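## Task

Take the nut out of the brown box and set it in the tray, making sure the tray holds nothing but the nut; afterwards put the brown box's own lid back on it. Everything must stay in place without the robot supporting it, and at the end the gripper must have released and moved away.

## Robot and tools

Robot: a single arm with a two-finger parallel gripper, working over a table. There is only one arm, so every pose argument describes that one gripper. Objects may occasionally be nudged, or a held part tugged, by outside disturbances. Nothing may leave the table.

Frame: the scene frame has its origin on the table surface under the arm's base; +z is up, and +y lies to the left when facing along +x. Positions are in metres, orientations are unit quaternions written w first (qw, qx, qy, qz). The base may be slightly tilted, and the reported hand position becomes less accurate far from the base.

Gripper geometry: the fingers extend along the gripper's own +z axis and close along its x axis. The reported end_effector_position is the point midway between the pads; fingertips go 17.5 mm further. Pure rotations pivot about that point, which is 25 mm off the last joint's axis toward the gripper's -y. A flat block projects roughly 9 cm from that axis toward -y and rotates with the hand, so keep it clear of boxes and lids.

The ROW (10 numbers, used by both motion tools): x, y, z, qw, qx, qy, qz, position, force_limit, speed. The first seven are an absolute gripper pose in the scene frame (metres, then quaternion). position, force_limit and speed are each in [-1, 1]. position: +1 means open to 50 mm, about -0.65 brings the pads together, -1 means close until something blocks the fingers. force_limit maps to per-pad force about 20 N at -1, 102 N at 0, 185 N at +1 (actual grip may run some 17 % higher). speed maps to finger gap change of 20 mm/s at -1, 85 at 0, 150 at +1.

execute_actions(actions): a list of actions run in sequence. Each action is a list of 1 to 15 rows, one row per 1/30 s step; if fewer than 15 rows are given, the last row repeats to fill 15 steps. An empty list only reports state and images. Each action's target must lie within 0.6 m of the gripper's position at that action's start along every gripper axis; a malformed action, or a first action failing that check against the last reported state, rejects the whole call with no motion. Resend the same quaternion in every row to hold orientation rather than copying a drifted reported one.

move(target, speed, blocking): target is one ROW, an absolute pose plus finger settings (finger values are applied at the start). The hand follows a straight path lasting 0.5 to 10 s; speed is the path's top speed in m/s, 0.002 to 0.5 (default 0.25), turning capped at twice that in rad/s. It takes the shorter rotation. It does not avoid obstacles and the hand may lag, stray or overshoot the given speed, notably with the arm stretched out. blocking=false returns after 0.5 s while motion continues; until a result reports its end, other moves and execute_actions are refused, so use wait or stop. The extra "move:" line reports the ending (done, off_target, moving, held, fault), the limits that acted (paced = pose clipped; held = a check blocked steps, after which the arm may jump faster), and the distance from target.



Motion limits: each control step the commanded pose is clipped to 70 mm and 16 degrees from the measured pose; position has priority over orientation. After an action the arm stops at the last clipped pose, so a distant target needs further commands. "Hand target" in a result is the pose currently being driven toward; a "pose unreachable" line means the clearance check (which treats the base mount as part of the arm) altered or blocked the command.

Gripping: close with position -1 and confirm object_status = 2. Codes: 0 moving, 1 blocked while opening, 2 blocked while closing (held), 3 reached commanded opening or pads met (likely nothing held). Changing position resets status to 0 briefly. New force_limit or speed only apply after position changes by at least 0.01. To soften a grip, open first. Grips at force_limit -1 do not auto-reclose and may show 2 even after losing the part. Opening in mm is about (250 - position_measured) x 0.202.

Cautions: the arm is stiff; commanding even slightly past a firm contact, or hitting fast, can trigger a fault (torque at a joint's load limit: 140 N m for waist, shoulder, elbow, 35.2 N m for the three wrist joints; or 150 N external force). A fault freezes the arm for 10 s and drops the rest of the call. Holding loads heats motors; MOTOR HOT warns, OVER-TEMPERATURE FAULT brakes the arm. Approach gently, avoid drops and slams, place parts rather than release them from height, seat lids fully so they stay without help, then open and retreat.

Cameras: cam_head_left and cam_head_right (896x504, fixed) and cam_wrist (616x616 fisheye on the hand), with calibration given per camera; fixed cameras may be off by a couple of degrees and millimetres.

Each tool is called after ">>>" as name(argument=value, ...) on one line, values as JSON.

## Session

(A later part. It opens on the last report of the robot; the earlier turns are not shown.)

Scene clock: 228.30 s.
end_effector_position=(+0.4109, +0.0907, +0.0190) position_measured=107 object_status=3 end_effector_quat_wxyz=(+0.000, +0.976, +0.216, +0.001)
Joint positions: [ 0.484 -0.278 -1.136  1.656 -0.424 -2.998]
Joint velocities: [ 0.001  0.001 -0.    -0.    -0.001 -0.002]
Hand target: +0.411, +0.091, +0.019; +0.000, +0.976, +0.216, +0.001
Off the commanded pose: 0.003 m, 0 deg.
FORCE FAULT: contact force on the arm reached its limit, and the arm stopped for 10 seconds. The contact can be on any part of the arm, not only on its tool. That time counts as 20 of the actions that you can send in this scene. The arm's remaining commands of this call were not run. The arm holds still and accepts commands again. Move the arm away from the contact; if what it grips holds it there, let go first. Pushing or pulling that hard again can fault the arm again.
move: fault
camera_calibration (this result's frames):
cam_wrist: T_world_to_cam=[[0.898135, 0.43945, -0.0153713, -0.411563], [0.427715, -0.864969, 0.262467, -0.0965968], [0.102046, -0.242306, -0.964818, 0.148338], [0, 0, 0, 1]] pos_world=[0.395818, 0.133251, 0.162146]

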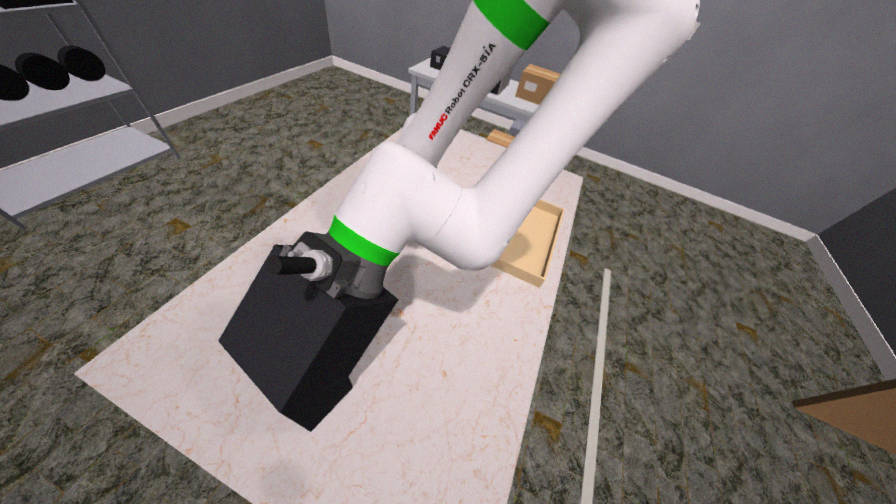

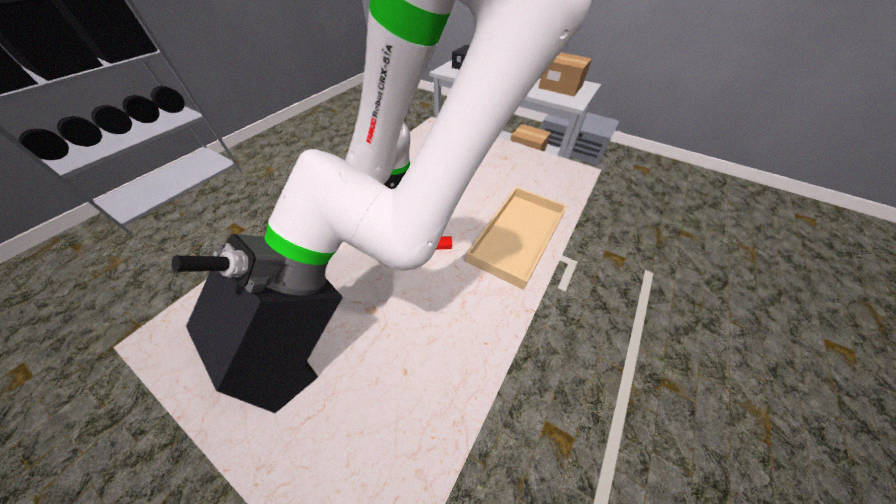

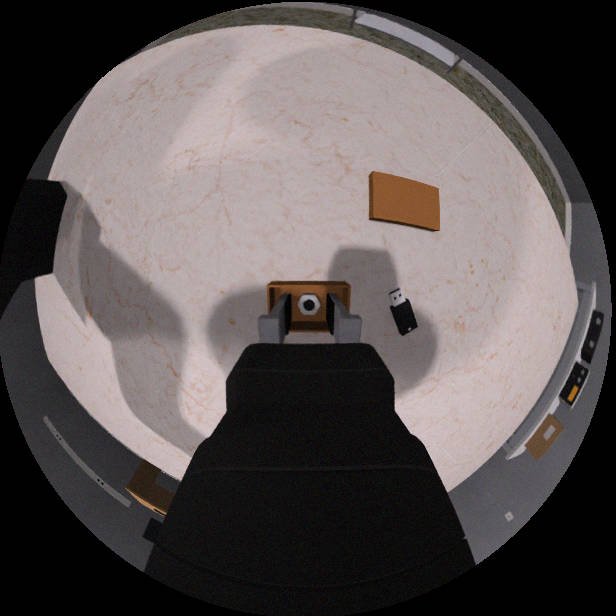

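>>> move(target=[0.4104, 0.0908, 0.0205, 0, 0.9763, 0.2164, 0, 0.3, -0.3, 0], speed=0.02)

>>> move(target=[0.4104, 0.0908, 0.0205, 0, 0.9763, 0.2164, 0, -1, -0.3, -0.5], speed=0.02)

>>> zoom_image(camera="cam_wrist", region=[250, 250, 370, 345])

Scene clock: 248.20 s.
end_effector_position=(+0.4104, +0.0908, +0.0205) position_measured=107 object_status=3 end_effector_quat_wxyz=(+0.000, +0.976, +0.216, +0.000)
Joint positions: [ 0.498 -0.282 -1.137  1.634 -0.432 -2.986]
Joint velocities: [ 0.001 -0.    -0.    -0.001 -0.001 -0.   ]
Hand target: +0.410, +0.091, +0.020; +0.000, +0.976, +0.216, +0.000
Off the commanded pose: 0.000 m, 0 deg.
move: done
camera_calibration (this result's frames):
cam_wrist: T_world_to_cam=[[0.897907, 0.439873, -0.0165795, -0.411009], [0.428455, -0.864721, 0.262077, -0.0969636], [0.100944, -0.242424, -0.964905, 0.150289], [0, 0, 0, 1]] pos_world=[0.395422, 0.133379, 0.163612]

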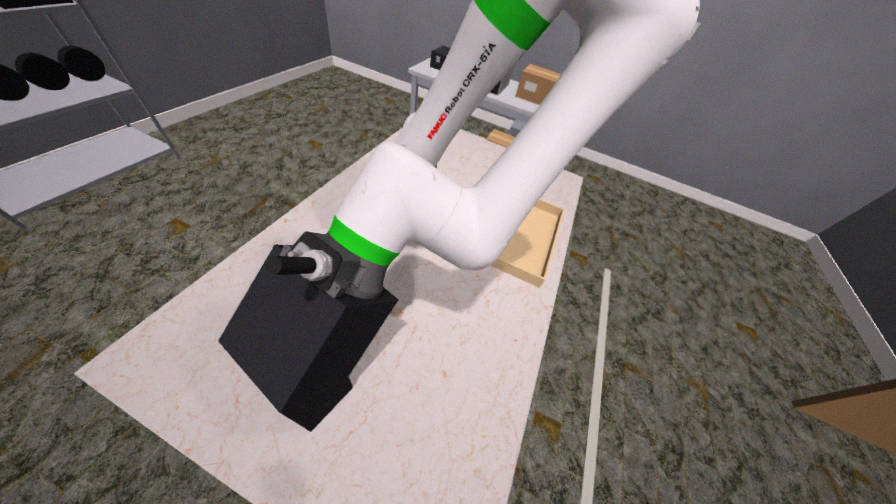

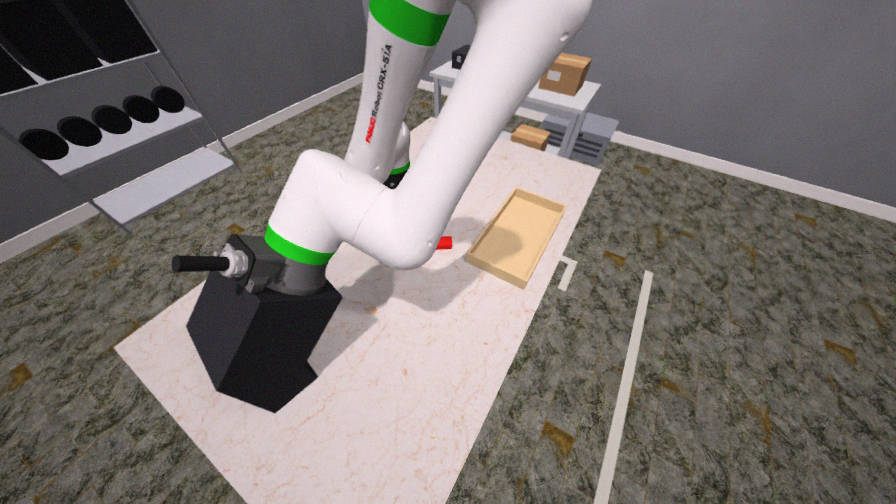

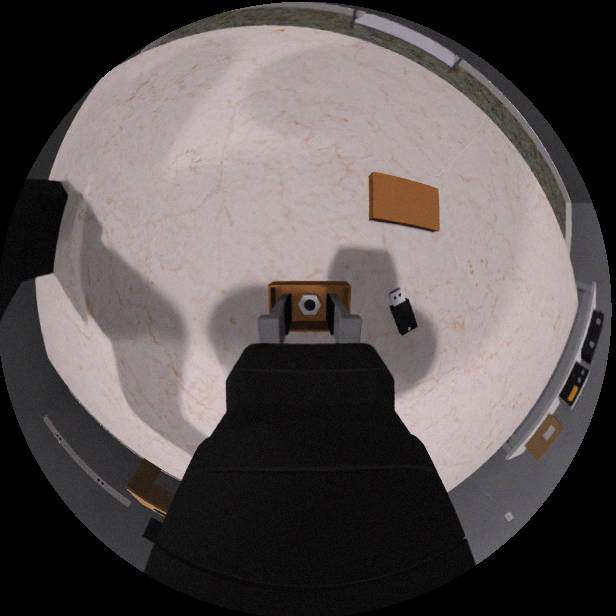

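Scene clock: 248.90 s.
end_effector_position=(+0.4104, +0.0908, +0.0205) position_measured=190 object_status=2 end_effector_quat_wxyz=(+0.000, +0.976, +0.216, -0.000)
Joint positions: [ 0.498 -0.282 -1.137  1.634 -0.432 -2.986]
Joint velocities: [-0.001 -0.001  0.     0.     0.    -0.   ]
Hand target: +0.410, +0.091, +0.020; +0.000, +0.976, +0.216, +0.000
Off the commanded pose: 0.000 m, 0 deg.
move: done
camera_calibration (this result's frames):
cam_wrist: T_world_to_cam=[[0.897916, 0.439854, -0.0166165, -0.411002], [0.428449, -0.864735, 0.262039, -0.0969407], [0.10089, -0.242408, -0.964914, 0.150324], [0, 0, 0, 1]] pos_world=[0.395413, 0.133393, 0.163622]

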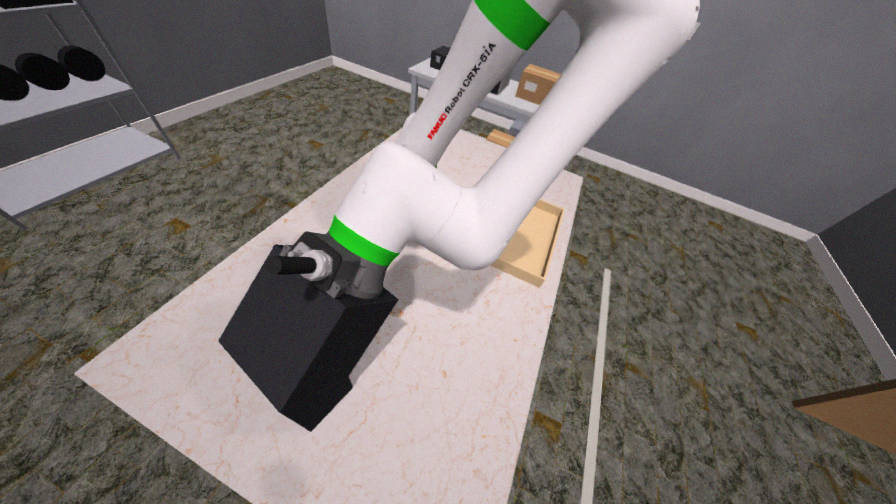

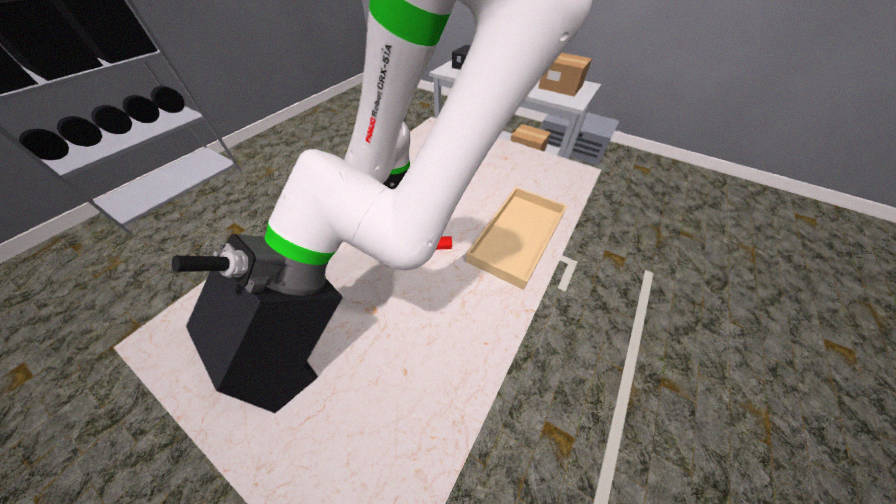

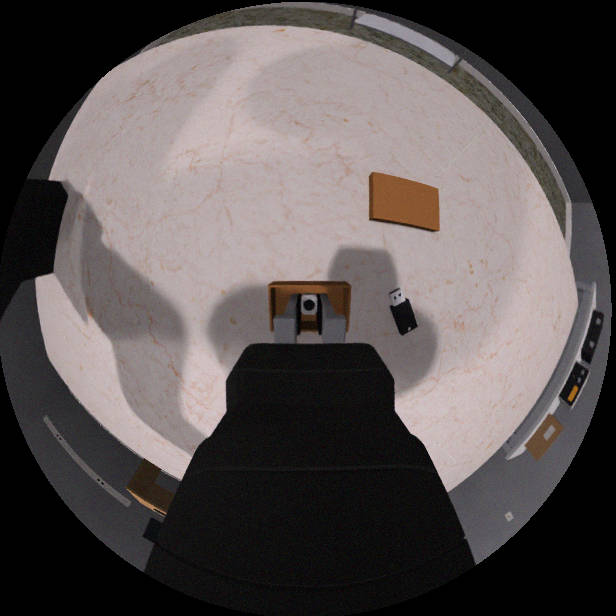

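Region (250, 250, 370, 345) of cam_wrist's 616x616 image, scaled by 4.200, with more detail than that image has; it fills the top 399 rows of this view, and the rest is white.

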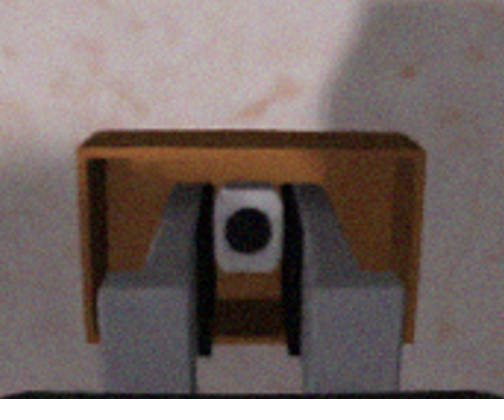

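>>> move(target=[0.4104, 0.0908, 0.07, 0, 0.9763, 0.2164, 0, -1, -0.3, -0.5], speed=0.06)

>>> zoom_image(camera="cam_wrist", region=[250, 250, 370, 345])

Scene clock: 254.17 s.
end_effector_position=(+0.4107, +0.0905, +0.0698) position_measured=190 object_status=2 end_effector_quat_wxyz=(+0.000, +0.976, +0.217, +0.000)
Joint positions: [ 0.808 -0.44  -1.139  1.221 -0.675 -2.758]
Joint velocities: [ 0.002 -0.     0.001 -0.002 -0.001  0.002]
Hand target: +0.411, +0.091, +0.070; +0.000, +0.976, +0.217, +0.000
Off the commanded pose: 0.001 m, 0 deg.
move: done
camera_calibration (this result's frames):
cam_wrist: T_world_to_cam=[[0.897681, 0.440354, -0.0160409, -0.410383], [0.428697, -0.86434, 0.262934, -0.110462], [0.101919, -0.242908, -0.96468, 0.197356], [0, 0, 0, 1]] pos_world=[0.395633, 0.133177, 0.212847]

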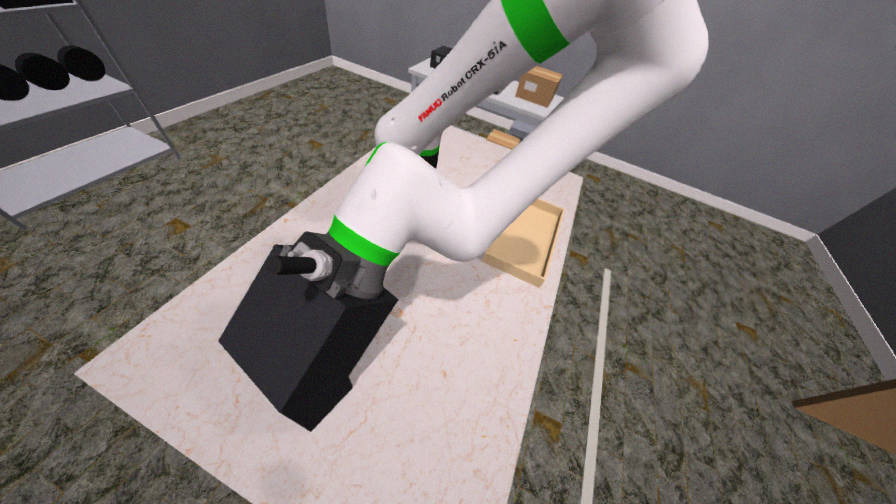

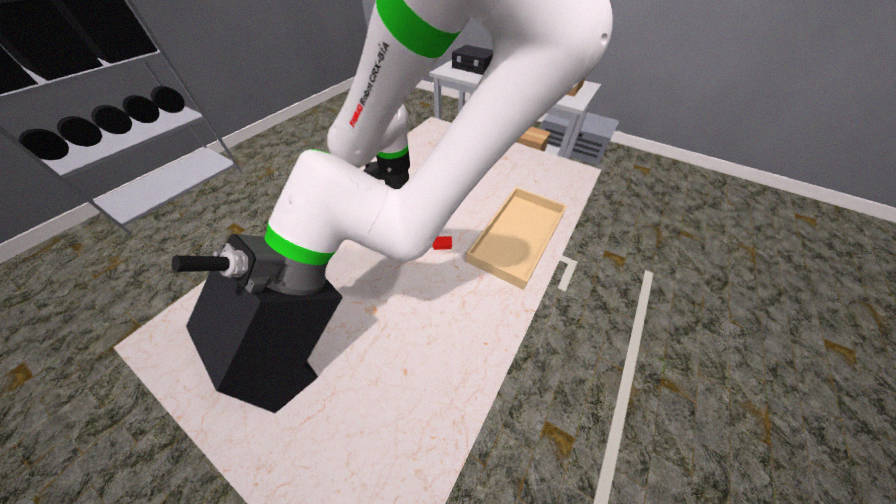

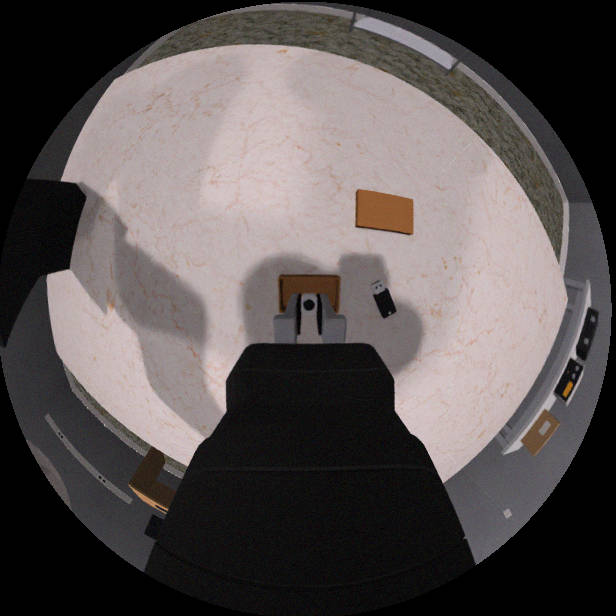

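Region (250, 250, 370, 345) of cam_wrist's 616x616 image, scaled by 4.200, with more detail than that image has; it fills the top 399 rows of this view, and the rest is white.

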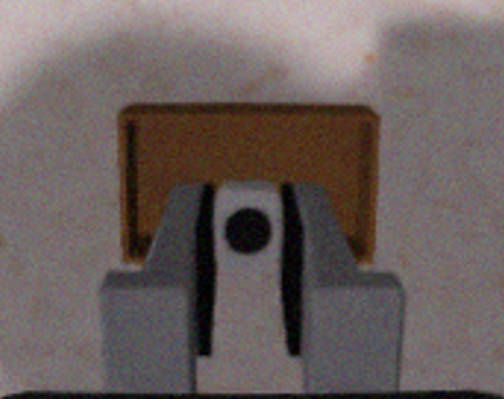

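>>> move(target=[0.575, -0.30, 0.11, 0, 0.7071, 0.7071, 0, -1, -0.3, -0.5], speed=0.3)

Scene clock: 272.47 s.
end_effector_position=(+0.5762, -0.2995, +0.1089) position_measured=190 object_status=2 end_effector_quat_wxyz=(+0.000, +0.708, +0.706, +0.000)
Joint positions: [-0.207 -0.234 -0.189 -0.116 -0.781  0.368]
Joint velocities: [-0.     0.     0.003 -0.004 -0.001  0.005]
Hand target: +0.576, -0.300, +0.109; +0.000, +0.708, +0.706, +0.000
Off the commanded pose: 0.002 m, 0 deg.
move: done
camera_calibration (this result's frames):
cam_wrist: T_world_to_cam=[[-0.0170131, 0.999718, -0.0165558, 0.308113], [0.964608, 0.0207689, 0.26287, -0.572484], [0.263139, -0.0114976, -0.964689, 0.0999602], [0, 0, 0, 1]] pos_world=[0.531161, -0.294987, 0.25202]

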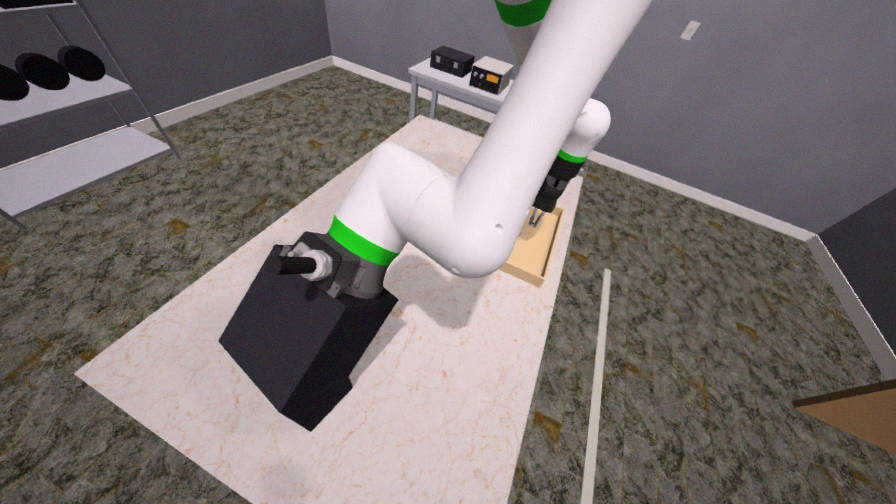

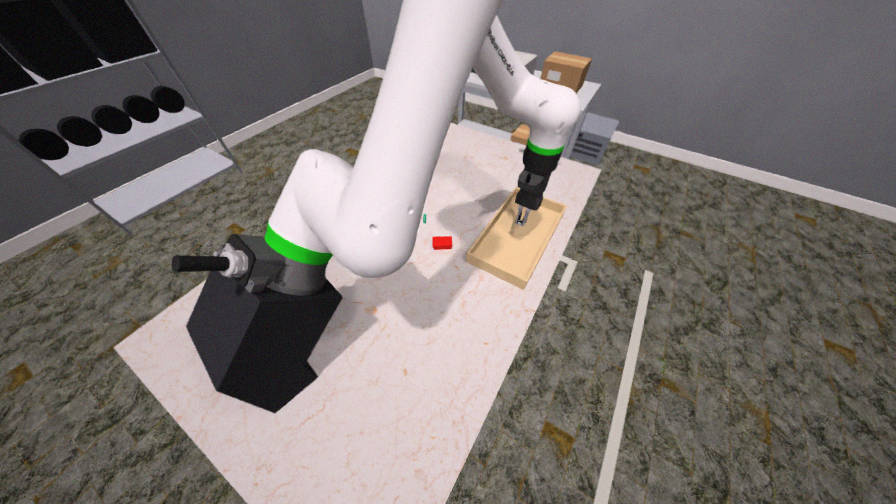

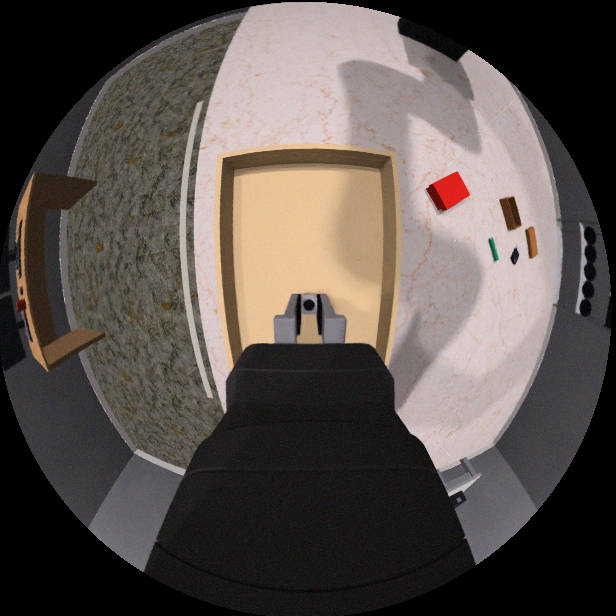

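The gripper is above the tray, so I'll lower it and let go of the nut.

>>> move(target=[0.575, -0.30, 0.032, 0, 0.7071, 0.7071, 0, -1, -0.3, -0.5], speed=0.12)

>>> move(target=[0.575, -0.30, 0.032, 0, 0.7071, 0.7071, 0, 1, -0.3, 0], speed=0.12)

Scene clock: 277.10 s.
end_effector_position=(+0.5749, -0.2998, +0.0322) position_measured=190 object_status=2 end_effector_quat_wxyz=(+0.000, +0.707, +0.707, +0.000)
Joint positions: [-0.193 -0.09  -0.188 -0.118 -0.638  0.373]
Joint velocities: [ 0.001  0.     0.    -0.001  0.     0.001]
Hand target: +0.575, -0.300, +0.032; +0.000, +0.707, +0.707, -0.000
Off the commanded pose: 0.000 m, 0 deg.
move: done
camera_calibration (this result's frames):
cam_wrist: T_world_to_cam=[[-0.0192933, 0.999676, -0.0166144, 0.308409], [0.96477, 0.0229755, 0.262088, -0.550457], [0.262385, -0.0109726, -0.964901, 0.0268389], [0, 0, 0, 1]] pos_world=[0.529973, -0.295368, 0.175289]

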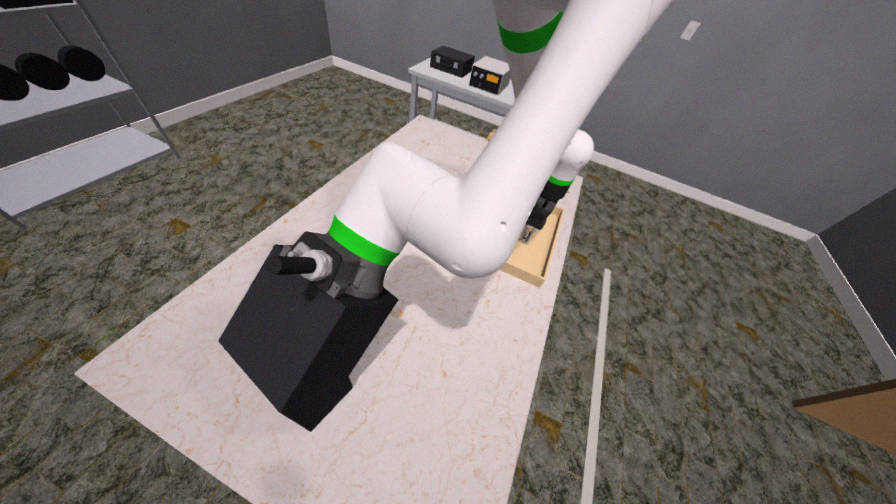

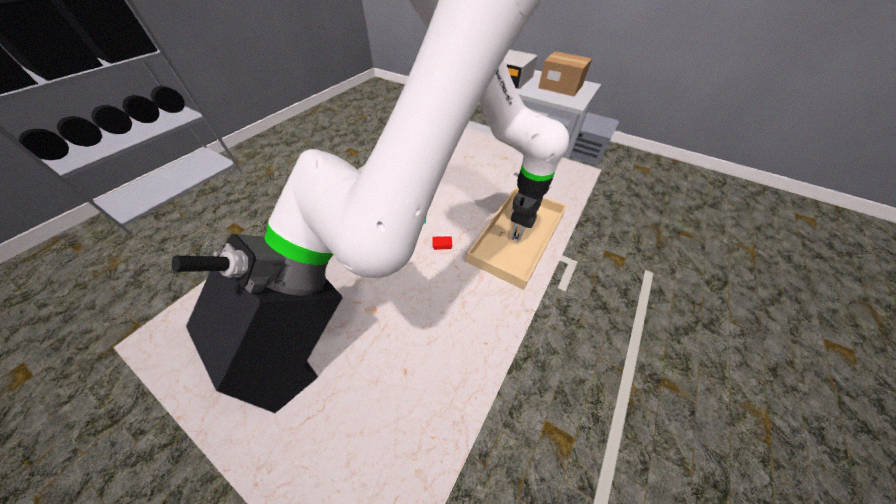

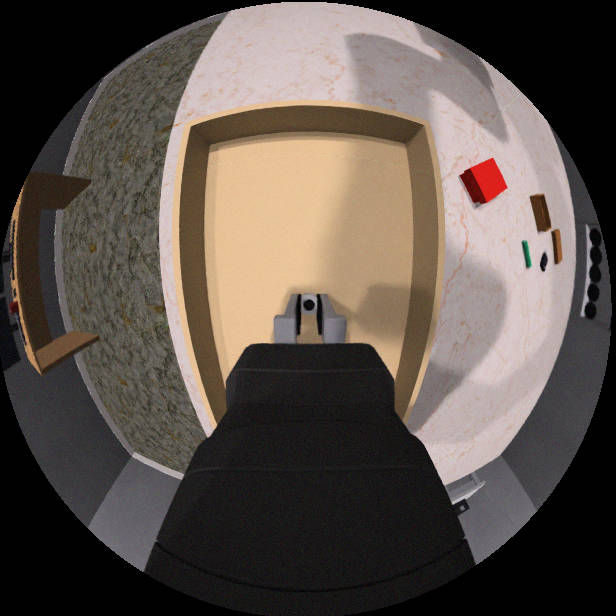

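Scene clock: 277.80 s.
end_effector_position=(+0.5750, -0.3000, +0.0320) position_measured=3 object_status=3 end_effector_quat_wxyz=(+0.000, +0.707, +0.707, +0.000)
Joint positions: [-0.193 -0.089 -0.187 -0.119 -0.638  0.374]
Joint velocities: [-0. -0.  0. -0. -0. -0.]
Hand target: +0.575, -0.300, +0.032; +0.000, +0.707, +0.707, -0.000
Off the commanded pose: 0.000 m, 0 deg.
move: done
camera_calibration (this result's frames):
cam_wrist: T_world_to_cam=[[-0.0192306, 0.999677, -0.0166047, 0.30857], [0.964767, 0.0229127, 0.262107, -0.550535], [0.262403, -0.0109792, -0.964896, 0.0266328], [0, 0, 0, 1]] pos_world=[0.530083, -0.295564, 0.175121]

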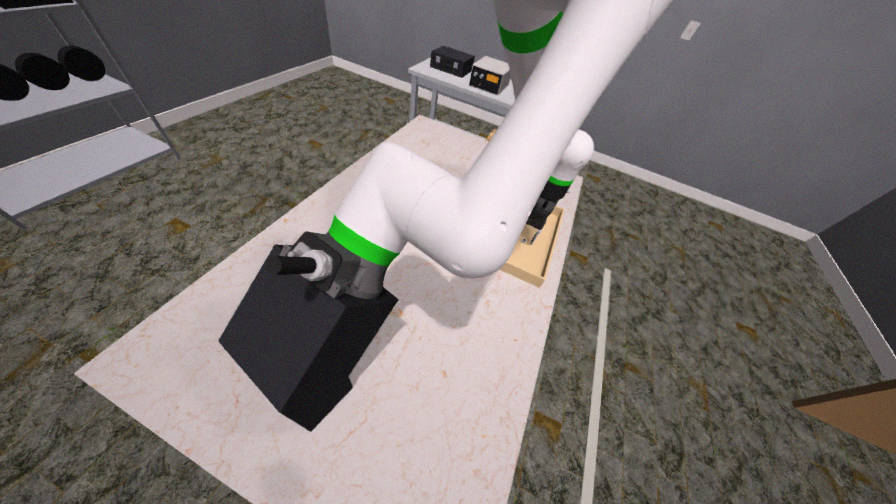

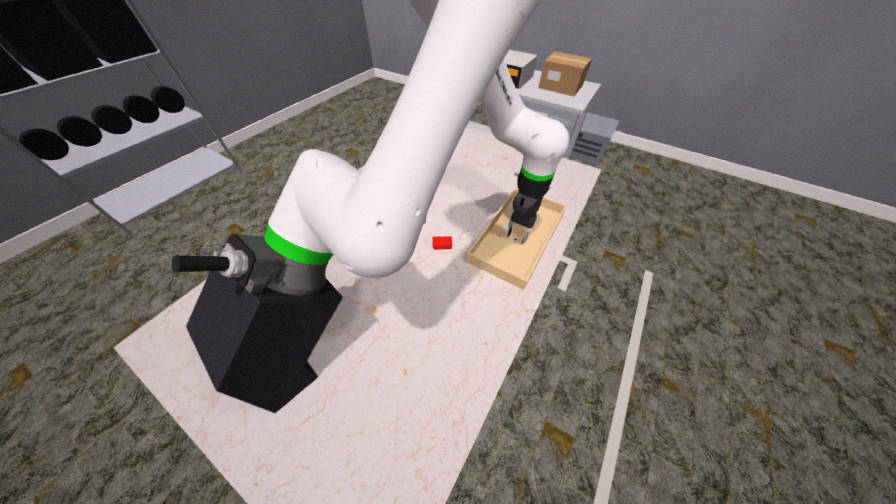

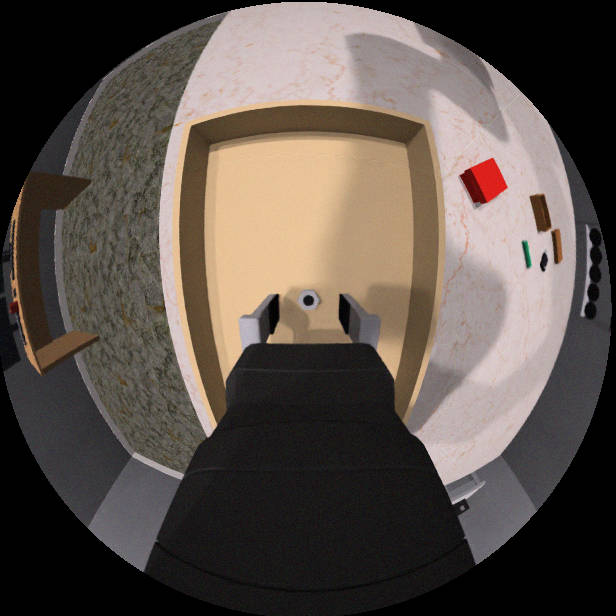

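>>> move(target=[0.575, -0.30, 0.11, 0, 0.7071, 0.7071, 0, 1, -0.3, 0], speed=0.2)

>>> move(target=[0.45, 0.21, 0.07, 0, 0.5373, 0.8434, 0, 1, -0.3, 0], speed=0.3)

>>> zoom_image(camera="cam_wrist", region=[190, 170, 370, 345])

Scene clock: 281.93 s.
end_effector_position=(+0.5750, -0.3002, +0.1098) position_measured=3 object_status=3 end_effector_quat_wxyz=(-0.000, +0.707, +0.707, -0.000)
Joint positions: [-0.21  -0.235 -0.19  -0.118 -0.783  0.373]
Joint velocities: [-0.003 -0.     0.001  0.    -0.001  0.001]
Hand target: +0.575, -0.300, +0.110; -0.000, +0.707, +0.707, +0.000
Off the commanded pose: 0.000 m, 0 deg.
move: done
camera_calibration (this result's frames):
cam_wrist: T_world_to_cam=[[-0.0191748, 0.99968, -0.0164878, 0.309969], [0.964822, 0.0228259, 0.261911, -0.570979], [0.262204, -0.0108856, -0.964951, 0.101844], [0, 0, 0, 1]] pos_world=[0.530133, -0.295728, 0.252931]

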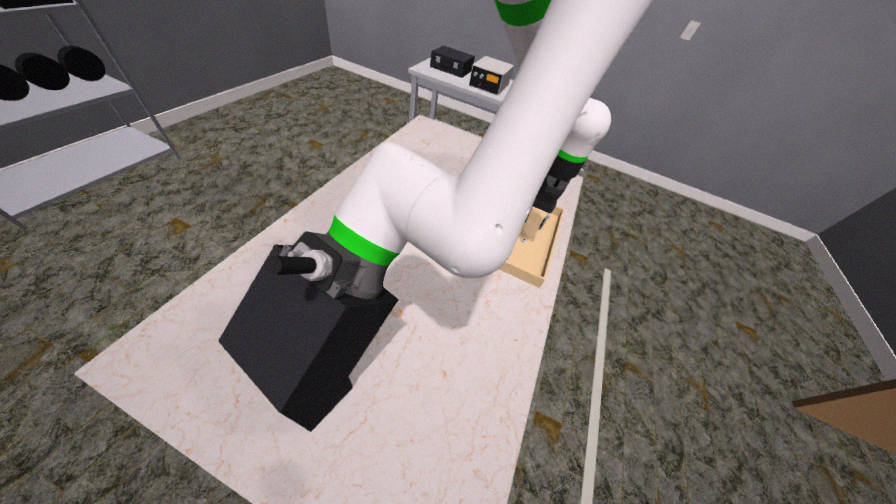

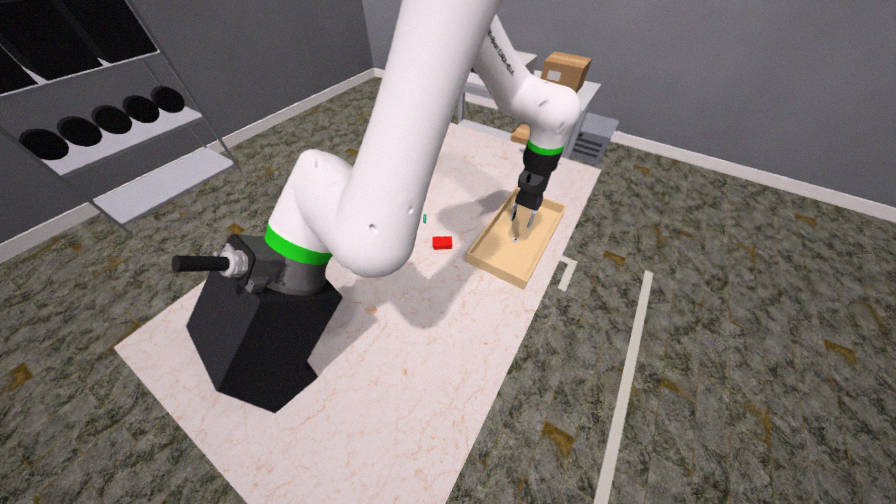

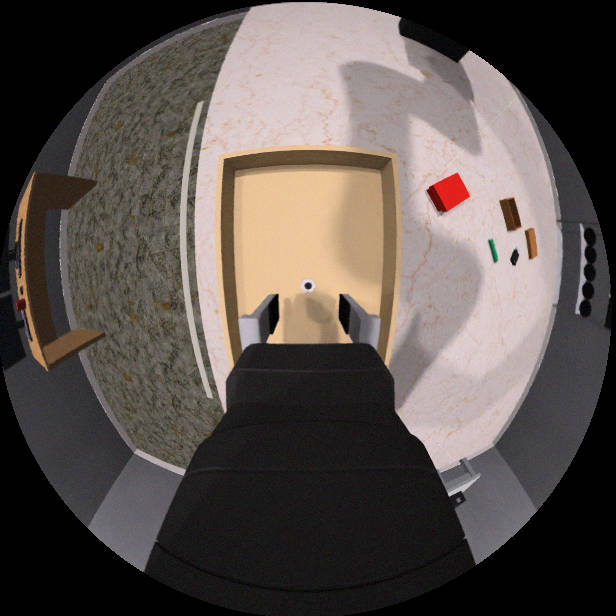

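Scene clock: 284.20 s.
end_effector_position=(+0.4488, +0.2093, +0.0713) position_measured=3 object_status=3 end_effector_quat_wxyz=(-0.000, +0.536, +0.844, -0.000)
Joint positions: [ 1.069 -0.076 -0.831  1.176 -0.836 -1.363]
Joint velocities: [-0.002  0.002  0.    -0.    -0.     0.   ]
Hand target: +0.449, +0.209, +0.071; -0.000, +0.536, +0.844, -0.000
Off the commanded pose: 0.002 m, 0 deg.
move: done
camera_calibration (this result's frames):
cam_wrist: T_world_to_cam=[[-0.442216, 0.89675, -0.0168592, 0.00901342], [0.863718, 0.430843, 0.261467, -0.4907], [0.241735, 0.101064, -0.965065, 0.0890785], [0, 0, 0, 1]] pos_world=[0.406279, 0.194329, 0.214421]

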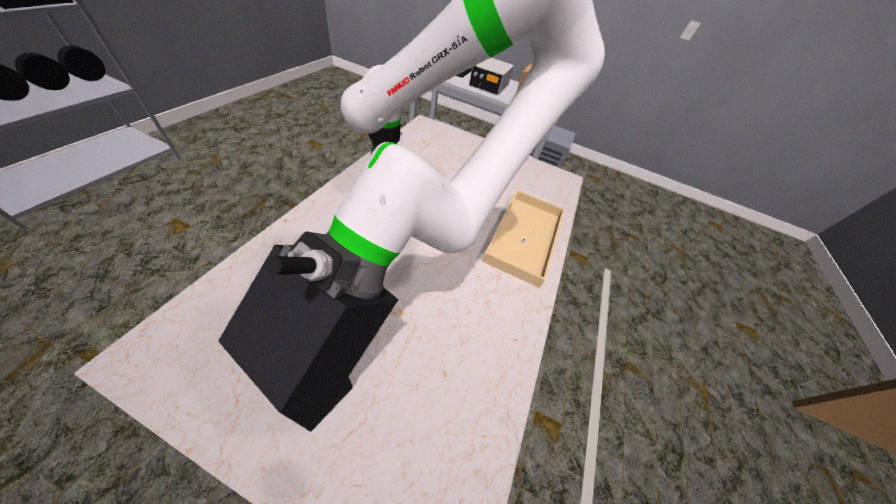

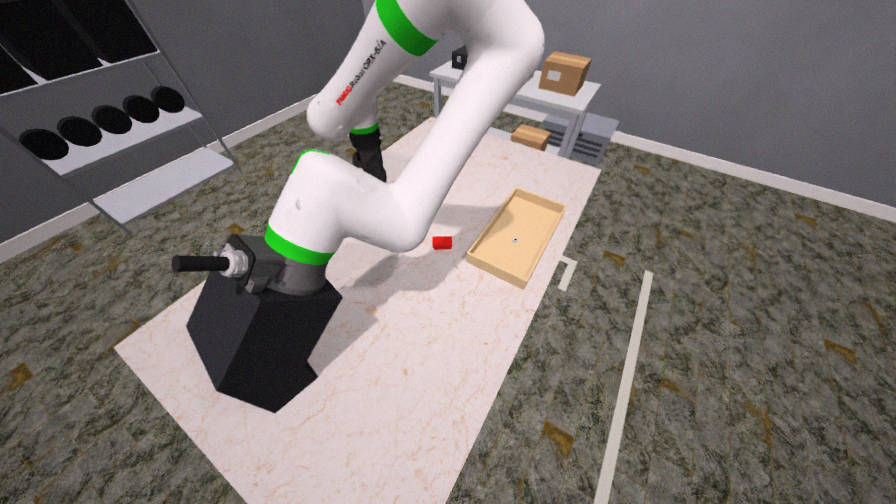

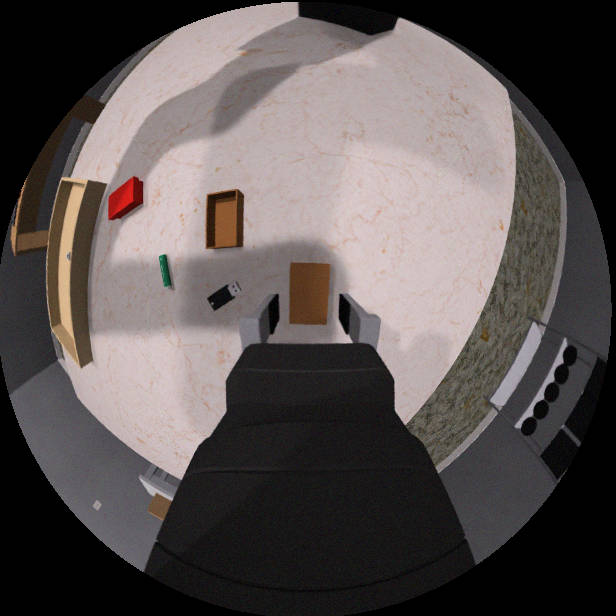

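Region (190, 170, 370, 345) of cam_wrist's 616x616 image, scaled by 2.800, with more detail than that image has; it fills the top 490 rows of this view, and the rest is white.

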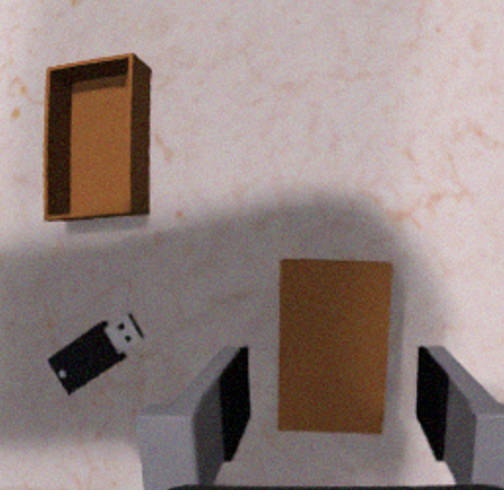

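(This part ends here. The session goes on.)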